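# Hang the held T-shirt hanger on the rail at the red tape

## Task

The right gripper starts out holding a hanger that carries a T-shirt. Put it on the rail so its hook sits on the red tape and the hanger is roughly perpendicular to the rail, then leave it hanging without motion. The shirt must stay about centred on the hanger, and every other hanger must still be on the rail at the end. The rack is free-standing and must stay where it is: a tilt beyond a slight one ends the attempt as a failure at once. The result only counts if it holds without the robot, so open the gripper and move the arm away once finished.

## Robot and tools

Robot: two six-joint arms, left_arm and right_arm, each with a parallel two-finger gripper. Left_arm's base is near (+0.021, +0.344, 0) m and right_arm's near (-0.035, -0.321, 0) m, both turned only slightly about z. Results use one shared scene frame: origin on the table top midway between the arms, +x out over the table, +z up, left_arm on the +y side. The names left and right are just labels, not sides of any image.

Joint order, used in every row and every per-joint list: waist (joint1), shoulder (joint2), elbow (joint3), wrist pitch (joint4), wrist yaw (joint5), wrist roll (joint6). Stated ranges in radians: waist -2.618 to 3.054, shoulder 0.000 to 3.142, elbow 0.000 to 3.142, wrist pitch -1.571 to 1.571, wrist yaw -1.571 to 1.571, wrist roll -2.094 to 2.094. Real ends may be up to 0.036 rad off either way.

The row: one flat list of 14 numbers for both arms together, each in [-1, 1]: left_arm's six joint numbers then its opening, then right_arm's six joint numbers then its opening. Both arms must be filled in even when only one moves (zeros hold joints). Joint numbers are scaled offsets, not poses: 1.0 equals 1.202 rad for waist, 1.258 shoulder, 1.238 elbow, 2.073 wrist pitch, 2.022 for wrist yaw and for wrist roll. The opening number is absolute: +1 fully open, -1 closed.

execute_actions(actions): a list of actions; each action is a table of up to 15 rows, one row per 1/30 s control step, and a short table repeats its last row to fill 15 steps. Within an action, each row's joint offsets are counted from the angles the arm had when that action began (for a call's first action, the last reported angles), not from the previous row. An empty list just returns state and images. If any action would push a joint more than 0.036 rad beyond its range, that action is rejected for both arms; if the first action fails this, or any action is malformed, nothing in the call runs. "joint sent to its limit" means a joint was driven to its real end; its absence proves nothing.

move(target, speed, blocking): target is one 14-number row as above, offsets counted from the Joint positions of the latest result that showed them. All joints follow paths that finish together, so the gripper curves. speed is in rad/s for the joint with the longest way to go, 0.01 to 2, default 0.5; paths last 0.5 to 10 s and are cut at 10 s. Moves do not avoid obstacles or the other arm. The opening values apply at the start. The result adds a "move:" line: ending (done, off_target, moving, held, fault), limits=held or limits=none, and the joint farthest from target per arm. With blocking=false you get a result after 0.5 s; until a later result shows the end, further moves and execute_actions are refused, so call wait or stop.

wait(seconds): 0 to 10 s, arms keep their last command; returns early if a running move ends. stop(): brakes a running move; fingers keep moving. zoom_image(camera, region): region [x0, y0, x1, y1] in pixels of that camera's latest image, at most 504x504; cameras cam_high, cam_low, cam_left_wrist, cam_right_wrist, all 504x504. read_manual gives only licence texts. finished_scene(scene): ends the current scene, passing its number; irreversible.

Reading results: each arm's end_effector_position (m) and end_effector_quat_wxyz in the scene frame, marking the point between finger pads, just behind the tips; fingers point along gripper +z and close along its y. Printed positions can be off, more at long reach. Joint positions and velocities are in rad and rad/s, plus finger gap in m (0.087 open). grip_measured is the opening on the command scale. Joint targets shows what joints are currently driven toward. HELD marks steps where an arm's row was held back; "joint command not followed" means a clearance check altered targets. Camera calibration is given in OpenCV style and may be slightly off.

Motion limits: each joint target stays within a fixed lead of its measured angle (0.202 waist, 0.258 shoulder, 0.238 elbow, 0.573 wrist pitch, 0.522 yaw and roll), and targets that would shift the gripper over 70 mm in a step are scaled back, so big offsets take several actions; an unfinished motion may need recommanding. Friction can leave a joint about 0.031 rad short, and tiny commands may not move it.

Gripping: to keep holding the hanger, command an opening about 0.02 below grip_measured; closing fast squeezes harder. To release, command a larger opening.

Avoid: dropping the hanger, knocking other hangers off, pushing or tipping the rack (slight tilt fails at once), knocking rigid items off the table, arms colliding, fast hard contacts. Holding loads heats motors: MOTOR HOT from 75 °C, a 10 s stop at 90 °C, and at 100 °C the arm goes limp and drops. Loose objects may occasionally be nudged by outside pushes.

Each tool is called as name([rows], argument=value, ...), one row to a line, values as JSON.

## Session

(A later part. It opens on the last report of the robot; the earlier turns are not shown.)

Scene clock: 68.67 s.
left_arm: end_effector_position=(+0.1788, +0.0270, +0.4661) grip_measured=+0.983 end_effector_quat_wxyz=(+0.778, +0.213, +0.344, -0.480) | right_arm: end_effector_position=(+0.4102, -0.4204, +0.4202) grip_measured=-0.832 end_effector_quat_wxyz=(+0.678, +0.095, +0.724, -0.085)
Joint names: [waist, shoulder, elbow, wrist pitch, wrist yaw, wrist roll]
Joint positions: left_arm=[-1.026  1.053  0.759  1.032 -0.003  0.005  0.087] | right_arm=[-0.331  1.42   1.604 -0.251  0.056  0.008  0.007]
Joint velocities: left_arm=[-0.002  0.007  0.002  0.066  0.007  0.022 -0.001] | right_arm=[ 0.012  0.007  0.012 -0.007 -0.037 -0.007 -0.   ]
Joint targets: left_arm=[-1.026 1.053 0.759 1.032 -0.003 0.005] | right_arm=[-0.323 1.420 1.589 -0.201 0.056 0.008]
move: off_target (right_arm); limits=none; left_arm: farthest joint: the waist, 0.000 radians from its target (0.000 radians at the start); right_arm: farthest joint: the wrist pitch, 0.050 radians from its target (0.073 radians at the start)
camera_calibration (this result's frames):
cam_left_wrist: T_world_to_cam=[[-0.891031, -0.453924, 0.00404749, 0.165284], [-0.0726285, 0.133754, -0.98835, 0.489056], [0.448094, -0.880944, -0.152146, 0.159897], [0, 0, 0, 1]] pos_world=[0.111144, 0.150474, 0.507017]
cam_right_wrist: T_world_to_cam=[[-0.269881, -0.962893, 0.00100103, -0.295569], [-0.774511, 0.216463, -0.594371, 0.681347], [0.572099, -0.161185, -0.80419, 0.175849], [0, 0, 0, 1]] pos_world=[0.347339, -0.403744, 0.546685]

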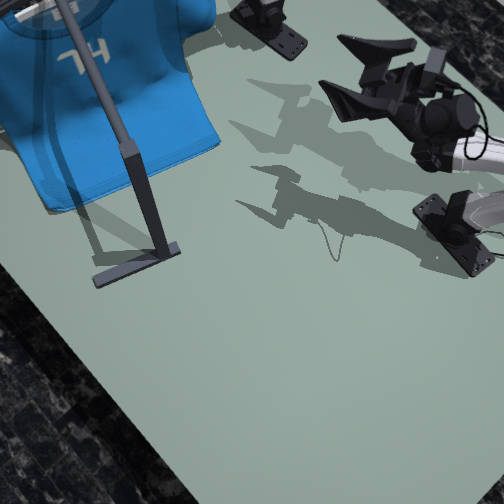

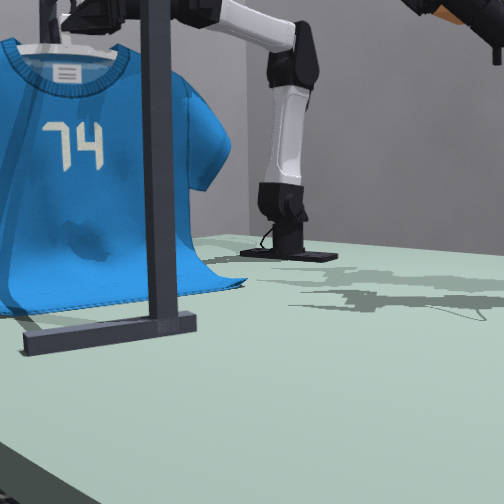

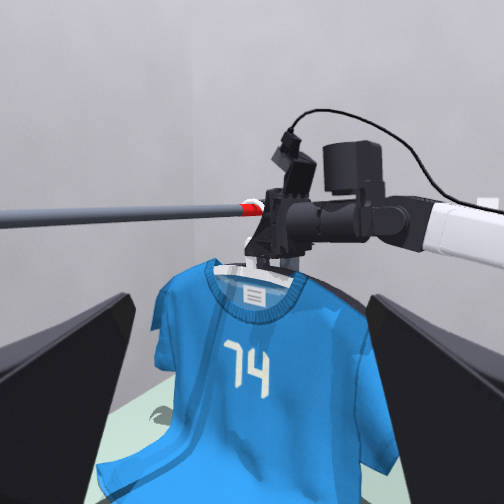

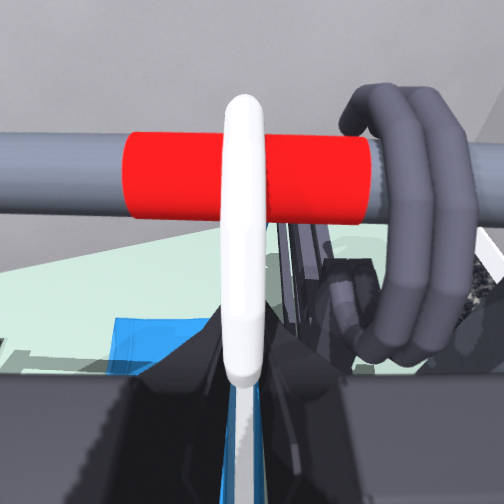

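execute_actions([
  [[0,0,0,0,0,0,1,0,0,0,0,0,0,-0.87],[0,0,0,0,0,0,1,0,0,0,0,0,0,-0.87],[0,0,0,0,0,0,1,0,0,0,0,0,0,-0.87],[0,0,0,0,0,0,1,0,0,0,0,0,0,-0.87],[0,0,0,0,0,0,1,0,0,0,0,0,0,-0.7],[0,0,0,0,0,0,1,0,0,0,0,0,0,-0.55],[0,0,0,0,0,0,1,0,0,0,0,0,0,-0.4]],
])

move(target=[0,0,0,0,0,0,1,0.03,-0.5,-0.2,-0.16,0,0,-0.4], speed=0.4)

wait(seconds=3)

Scene clock: 74.23 s.
left_arm: end_effector_position=(+0.1788, +0.0270, +0.4661) grip_measured=+0.983 end_effector_quat_wxyz=(+0.778, +0.213, +0.344, -0.480) | right_arm: end_effector_position=(+0.4101, -0.4204, +0.4194) grip_measured=-0.400 end_effector_quat_wxyz=(+0.677, +0.095, +0.725, -0.085)
Joint names: [waist, shoulder, elbow, wrist pitch, wrist yaw, wrist roll]
Joint positions: left_arm=[-1.026  1.053  0.759  1.032 -0.003  0.005  0.087] | right_arm=[-0.331  1.42   1.604 -0.254  0.056  0.008  0.026]
Joint velocities: left_arm=[-0.007  0.007  0.007  0.037  0.007 -0.081 -0.001] | right_arm=[-0.032 -0.002 -0.002  0.007  0.022 -0.022 -0.001]
Joint targets: left_arm=[-1.026 1.053 0.759 1.032 -0.003 0.005] | right_arm=[-0.331 1.420 1.604 -0.251 0.056 0.008]
Step readings (joint positions):
0: left_arm=[-1.026 1.053 0.759 1.032 -0.003 0.005] | right_arm=[-0.331 1.420 1.604 -0.251 0.056 0.008]
1: left_arm=[-1.026 1.053 0.759 1.032 -0.003 0.005] | right_arm=[-0.331 1.420 1.604 -0.253 0.056 0.008]
2: left_arm=[-1.026 1.053 0.759 1.032 -0.003 0.005] | right_arm=[-0.331 1.420 1.604 -0.254 0.056 0.008]
4: left_arm=[-1.026 1.053 0.759 1.032 -0.003 0.005] | right_arm=[-0.331 1.420 1.604 -0.254 0.056 0.008]
8: left_arm=[-1.026 1.053 0.759 1.032 -0.003 0.005] | right_arm=[-0.331 1.420 1.604 -0.254 0.056 0.008]
15: Joint positions above
camera_calibration (this result's frames):
cam_left_wrist: T_world_to_cam=[[-0.891031, -0.453924, 0.00404749, 0.165284], [-0.0726285, 0.133754, -0.98835, 0.489056], [0.448094, -0.880944, -0.152146, 0.159897], [0, 0, 0, 1]] pos_world=[0.111144, 0.150474, 0.507017]
cam_right_wrist: T_world_to_cam=[[-0.269877, -0.962894, 0.00122666, -0.295678], [-0.776285, 0.216821, -0.591921, 0.680608], [0.569691, -0.160698, -0.805995, 0.177301], [0, 0, 0, 1]] pos_world=[0.347542, -0.403785, 0.546132]

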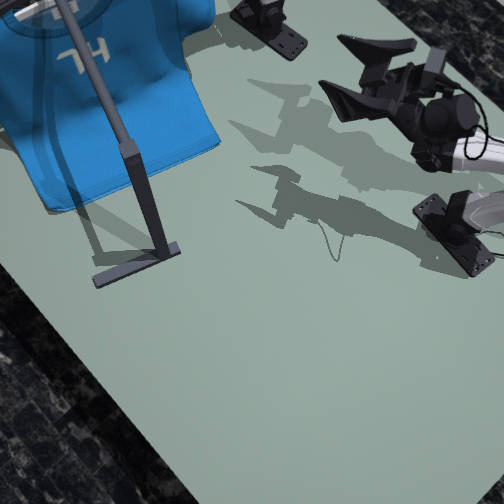

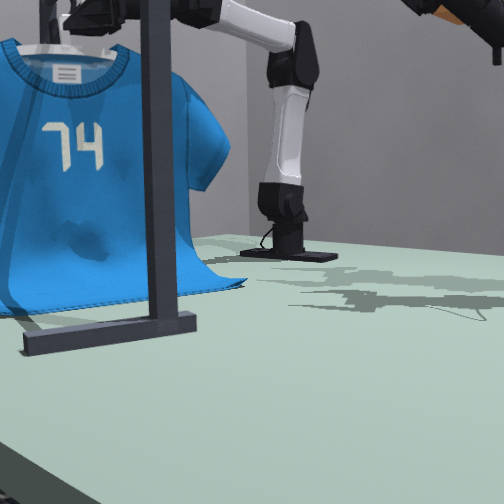

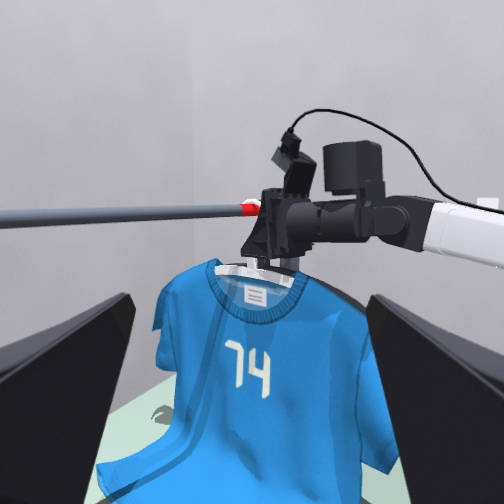

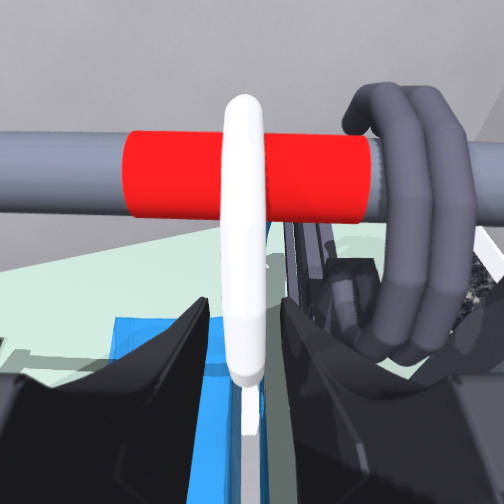

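Scene clock: 76.47 s.
left_arm: end_effector_position=(+0.1788, +0.0270, +0.4661) grip_measured=+0.983 end_effector_quat_wxyz=(+0.778, +0.213, +0.344, -0.480) | right_arm: end_effector_position=(+0.2157, -0.3739, +0.4464) grip_measured=-0.400 end_effector_quat_wxyz=(+0.703, +0.083, +0.702, -0.077)
Joint names: [waist, shoulder, elbow, wrist pitch, wrist yaw, wrist roll]
Joint positions: left_arm=[-1.026  1.053  0.759  1.032 -0.003  0.005  0.087] | right_arm=[-0.304  0.798  1.384 -0.585  0.056  0.008  0.026]
Joint velocities: left_arm=[ 0.012 -0.007 -0.002 -0.007 -0.037  0.051 -0.   ] | right_arm=[ 0.002 -0.012 -0.012  0.007 -0.037 -0.007 -0.001]
Joint targets: left_arm=[-1.026 1.053 0.759 1.032 -0.003 0.005] | right_arm=[-0.295 0.791 1.357 -0.586 0.056 0.008]
move: off_target (right_arm); limits=none; left_arm: farthest joint: the waist, 0.000 radians from its target (0.000 radians at the start); right_arm: farthest joint: the elbow, 0.027 radians from its target (0.248 radians at the start)
camera_calibration (this result's frames):
cam_left_wrist: T_world_to_cam=[[-0.891031, -0.453924, 0.00404749, 0.165284], [-0.0726285, 0.133754, -0.98835, 0.489056], [0.448094, -0.880944, -0.152146, 0.159897], [0, 0, 0, 1]] pos_world=[0.111144, 0.150474, 0.507017]
cam_right_wrist: T_world_to_cam=[[-0.243237, -0.969959, -0.00396148, -0.309536], [-0.739094, 0.187985, -0.64684, 0.541287], [0.628153, -0.154408, -0.762616, 0.287618], [0, 0, 0, 1]] pos_world=[0.144103, -0.35758, 0.568242]

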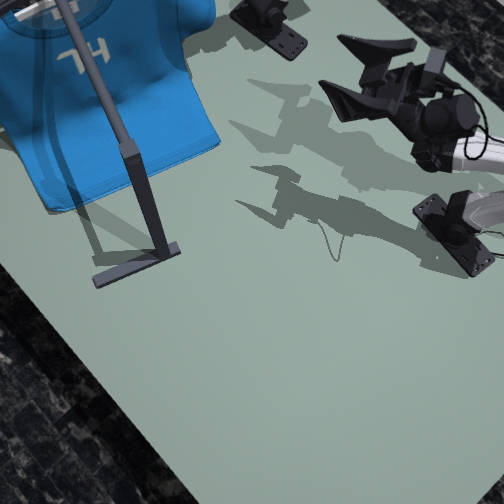

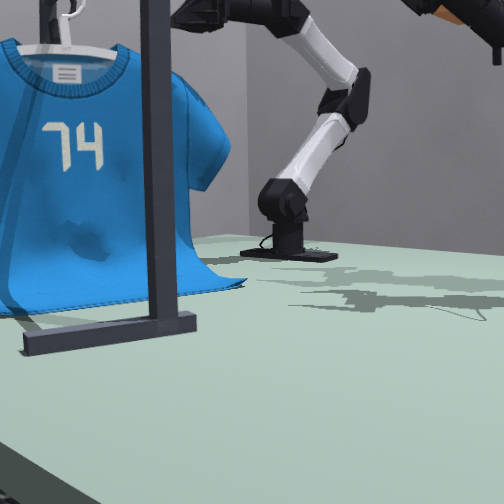

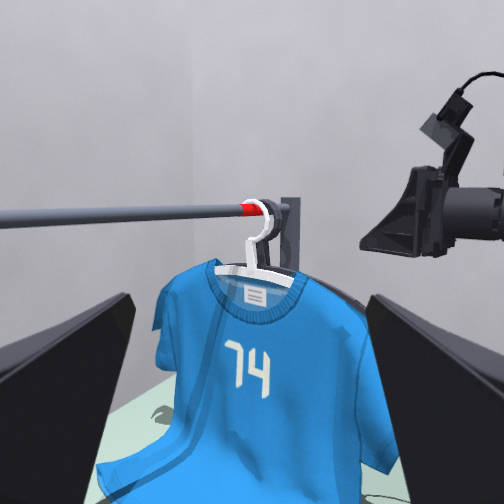

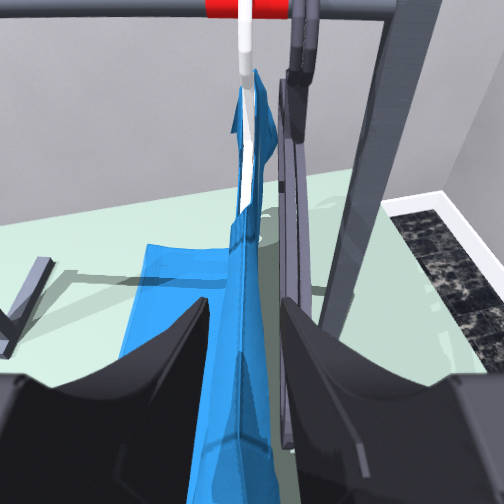

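Scene clock: 79.47 s.
left_arm: end_effector_position=(+0.1788, +0.0270, +0.4661) grip_measured=+0.983 end_effector_quat_wxyz=(+0.778, +0.213, +0.344, -0.480) | right_arm: end_effector_position=(+0.2156, -0.3739, +0.4463) grip_measured=-0.400 end_effector_quat_wxyz=(+0.703, +0.083, +0.702, -0.077)
Joint names: [waist, shoulder, elbow, wrist pitch, wrist yaw, wrist roll]
Joint positions: left_arm=[-1.026  1.053  0.759  1.032 -0.003  0.005  0.087] | right_arm=[-0.304  0.798  1.384 -0.586  0.056  0.008  0.026]
Joint velocities: left_arm=[-0.017  0.007 -0.002  0.022  0.051 -0.007  0.001] | right_arm=[ 0.002  0.017  0.027 -0.022  0.007 -0.022  0.001]
Joint targets: left_arm=[-1.026 1.053 0.759 1.032 -0.003 0.005] | right_arm=[-0.295 0.791 1.357 -0.586 0.056 0.008]
wait: 3.00 s; at rest by 0.17 s
camera_calibration (this result's frames):
cam_left_wrist: T_world_to_cam=[[-0.891031, -0.453924, 0.00404749, 0.165284], [-0.0726285, 0.133754, -0.98835, 0.489056], [0.448094, -0.880944, -0.152146, 0.159897], [0, 0, 0, 1]] pos_world=[0.111144, 0.150474, 0.507017]
cam_right_wrist: T_world_to_cam=[[-0.243239, -0.969958, -0.00393332, -0.309549], [-0.739337, 0.188027, -0.64655, 0.541153], [0.627866, -0.154358, -0.762862, 0.287746], [0, 0, 0, 1]] pos_world=[0.144134, -0.357585, 0.568175]

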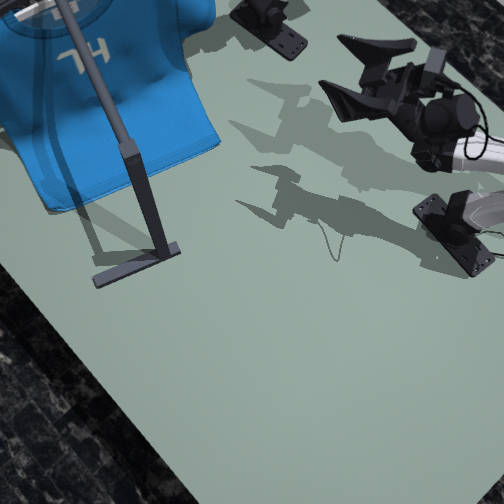

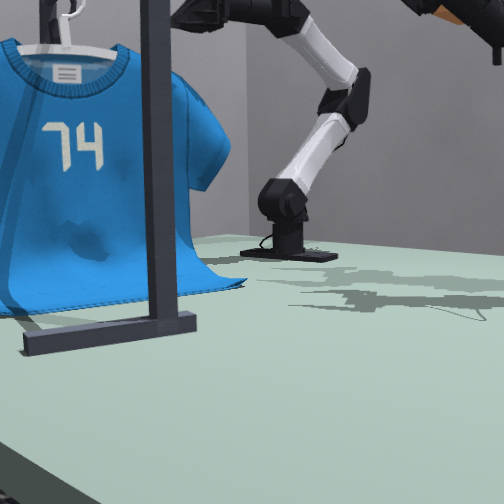

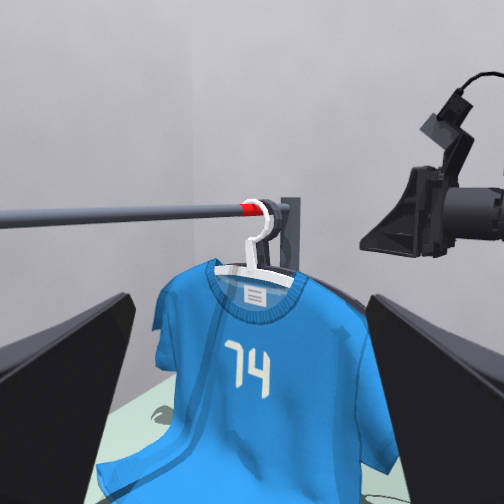

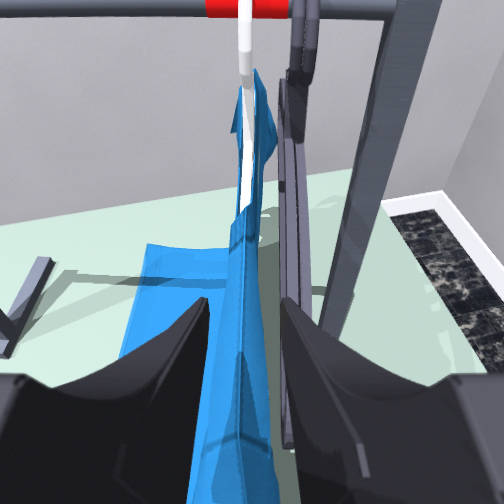

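finished_scene(scene=2)

The scene is finished: the task was done.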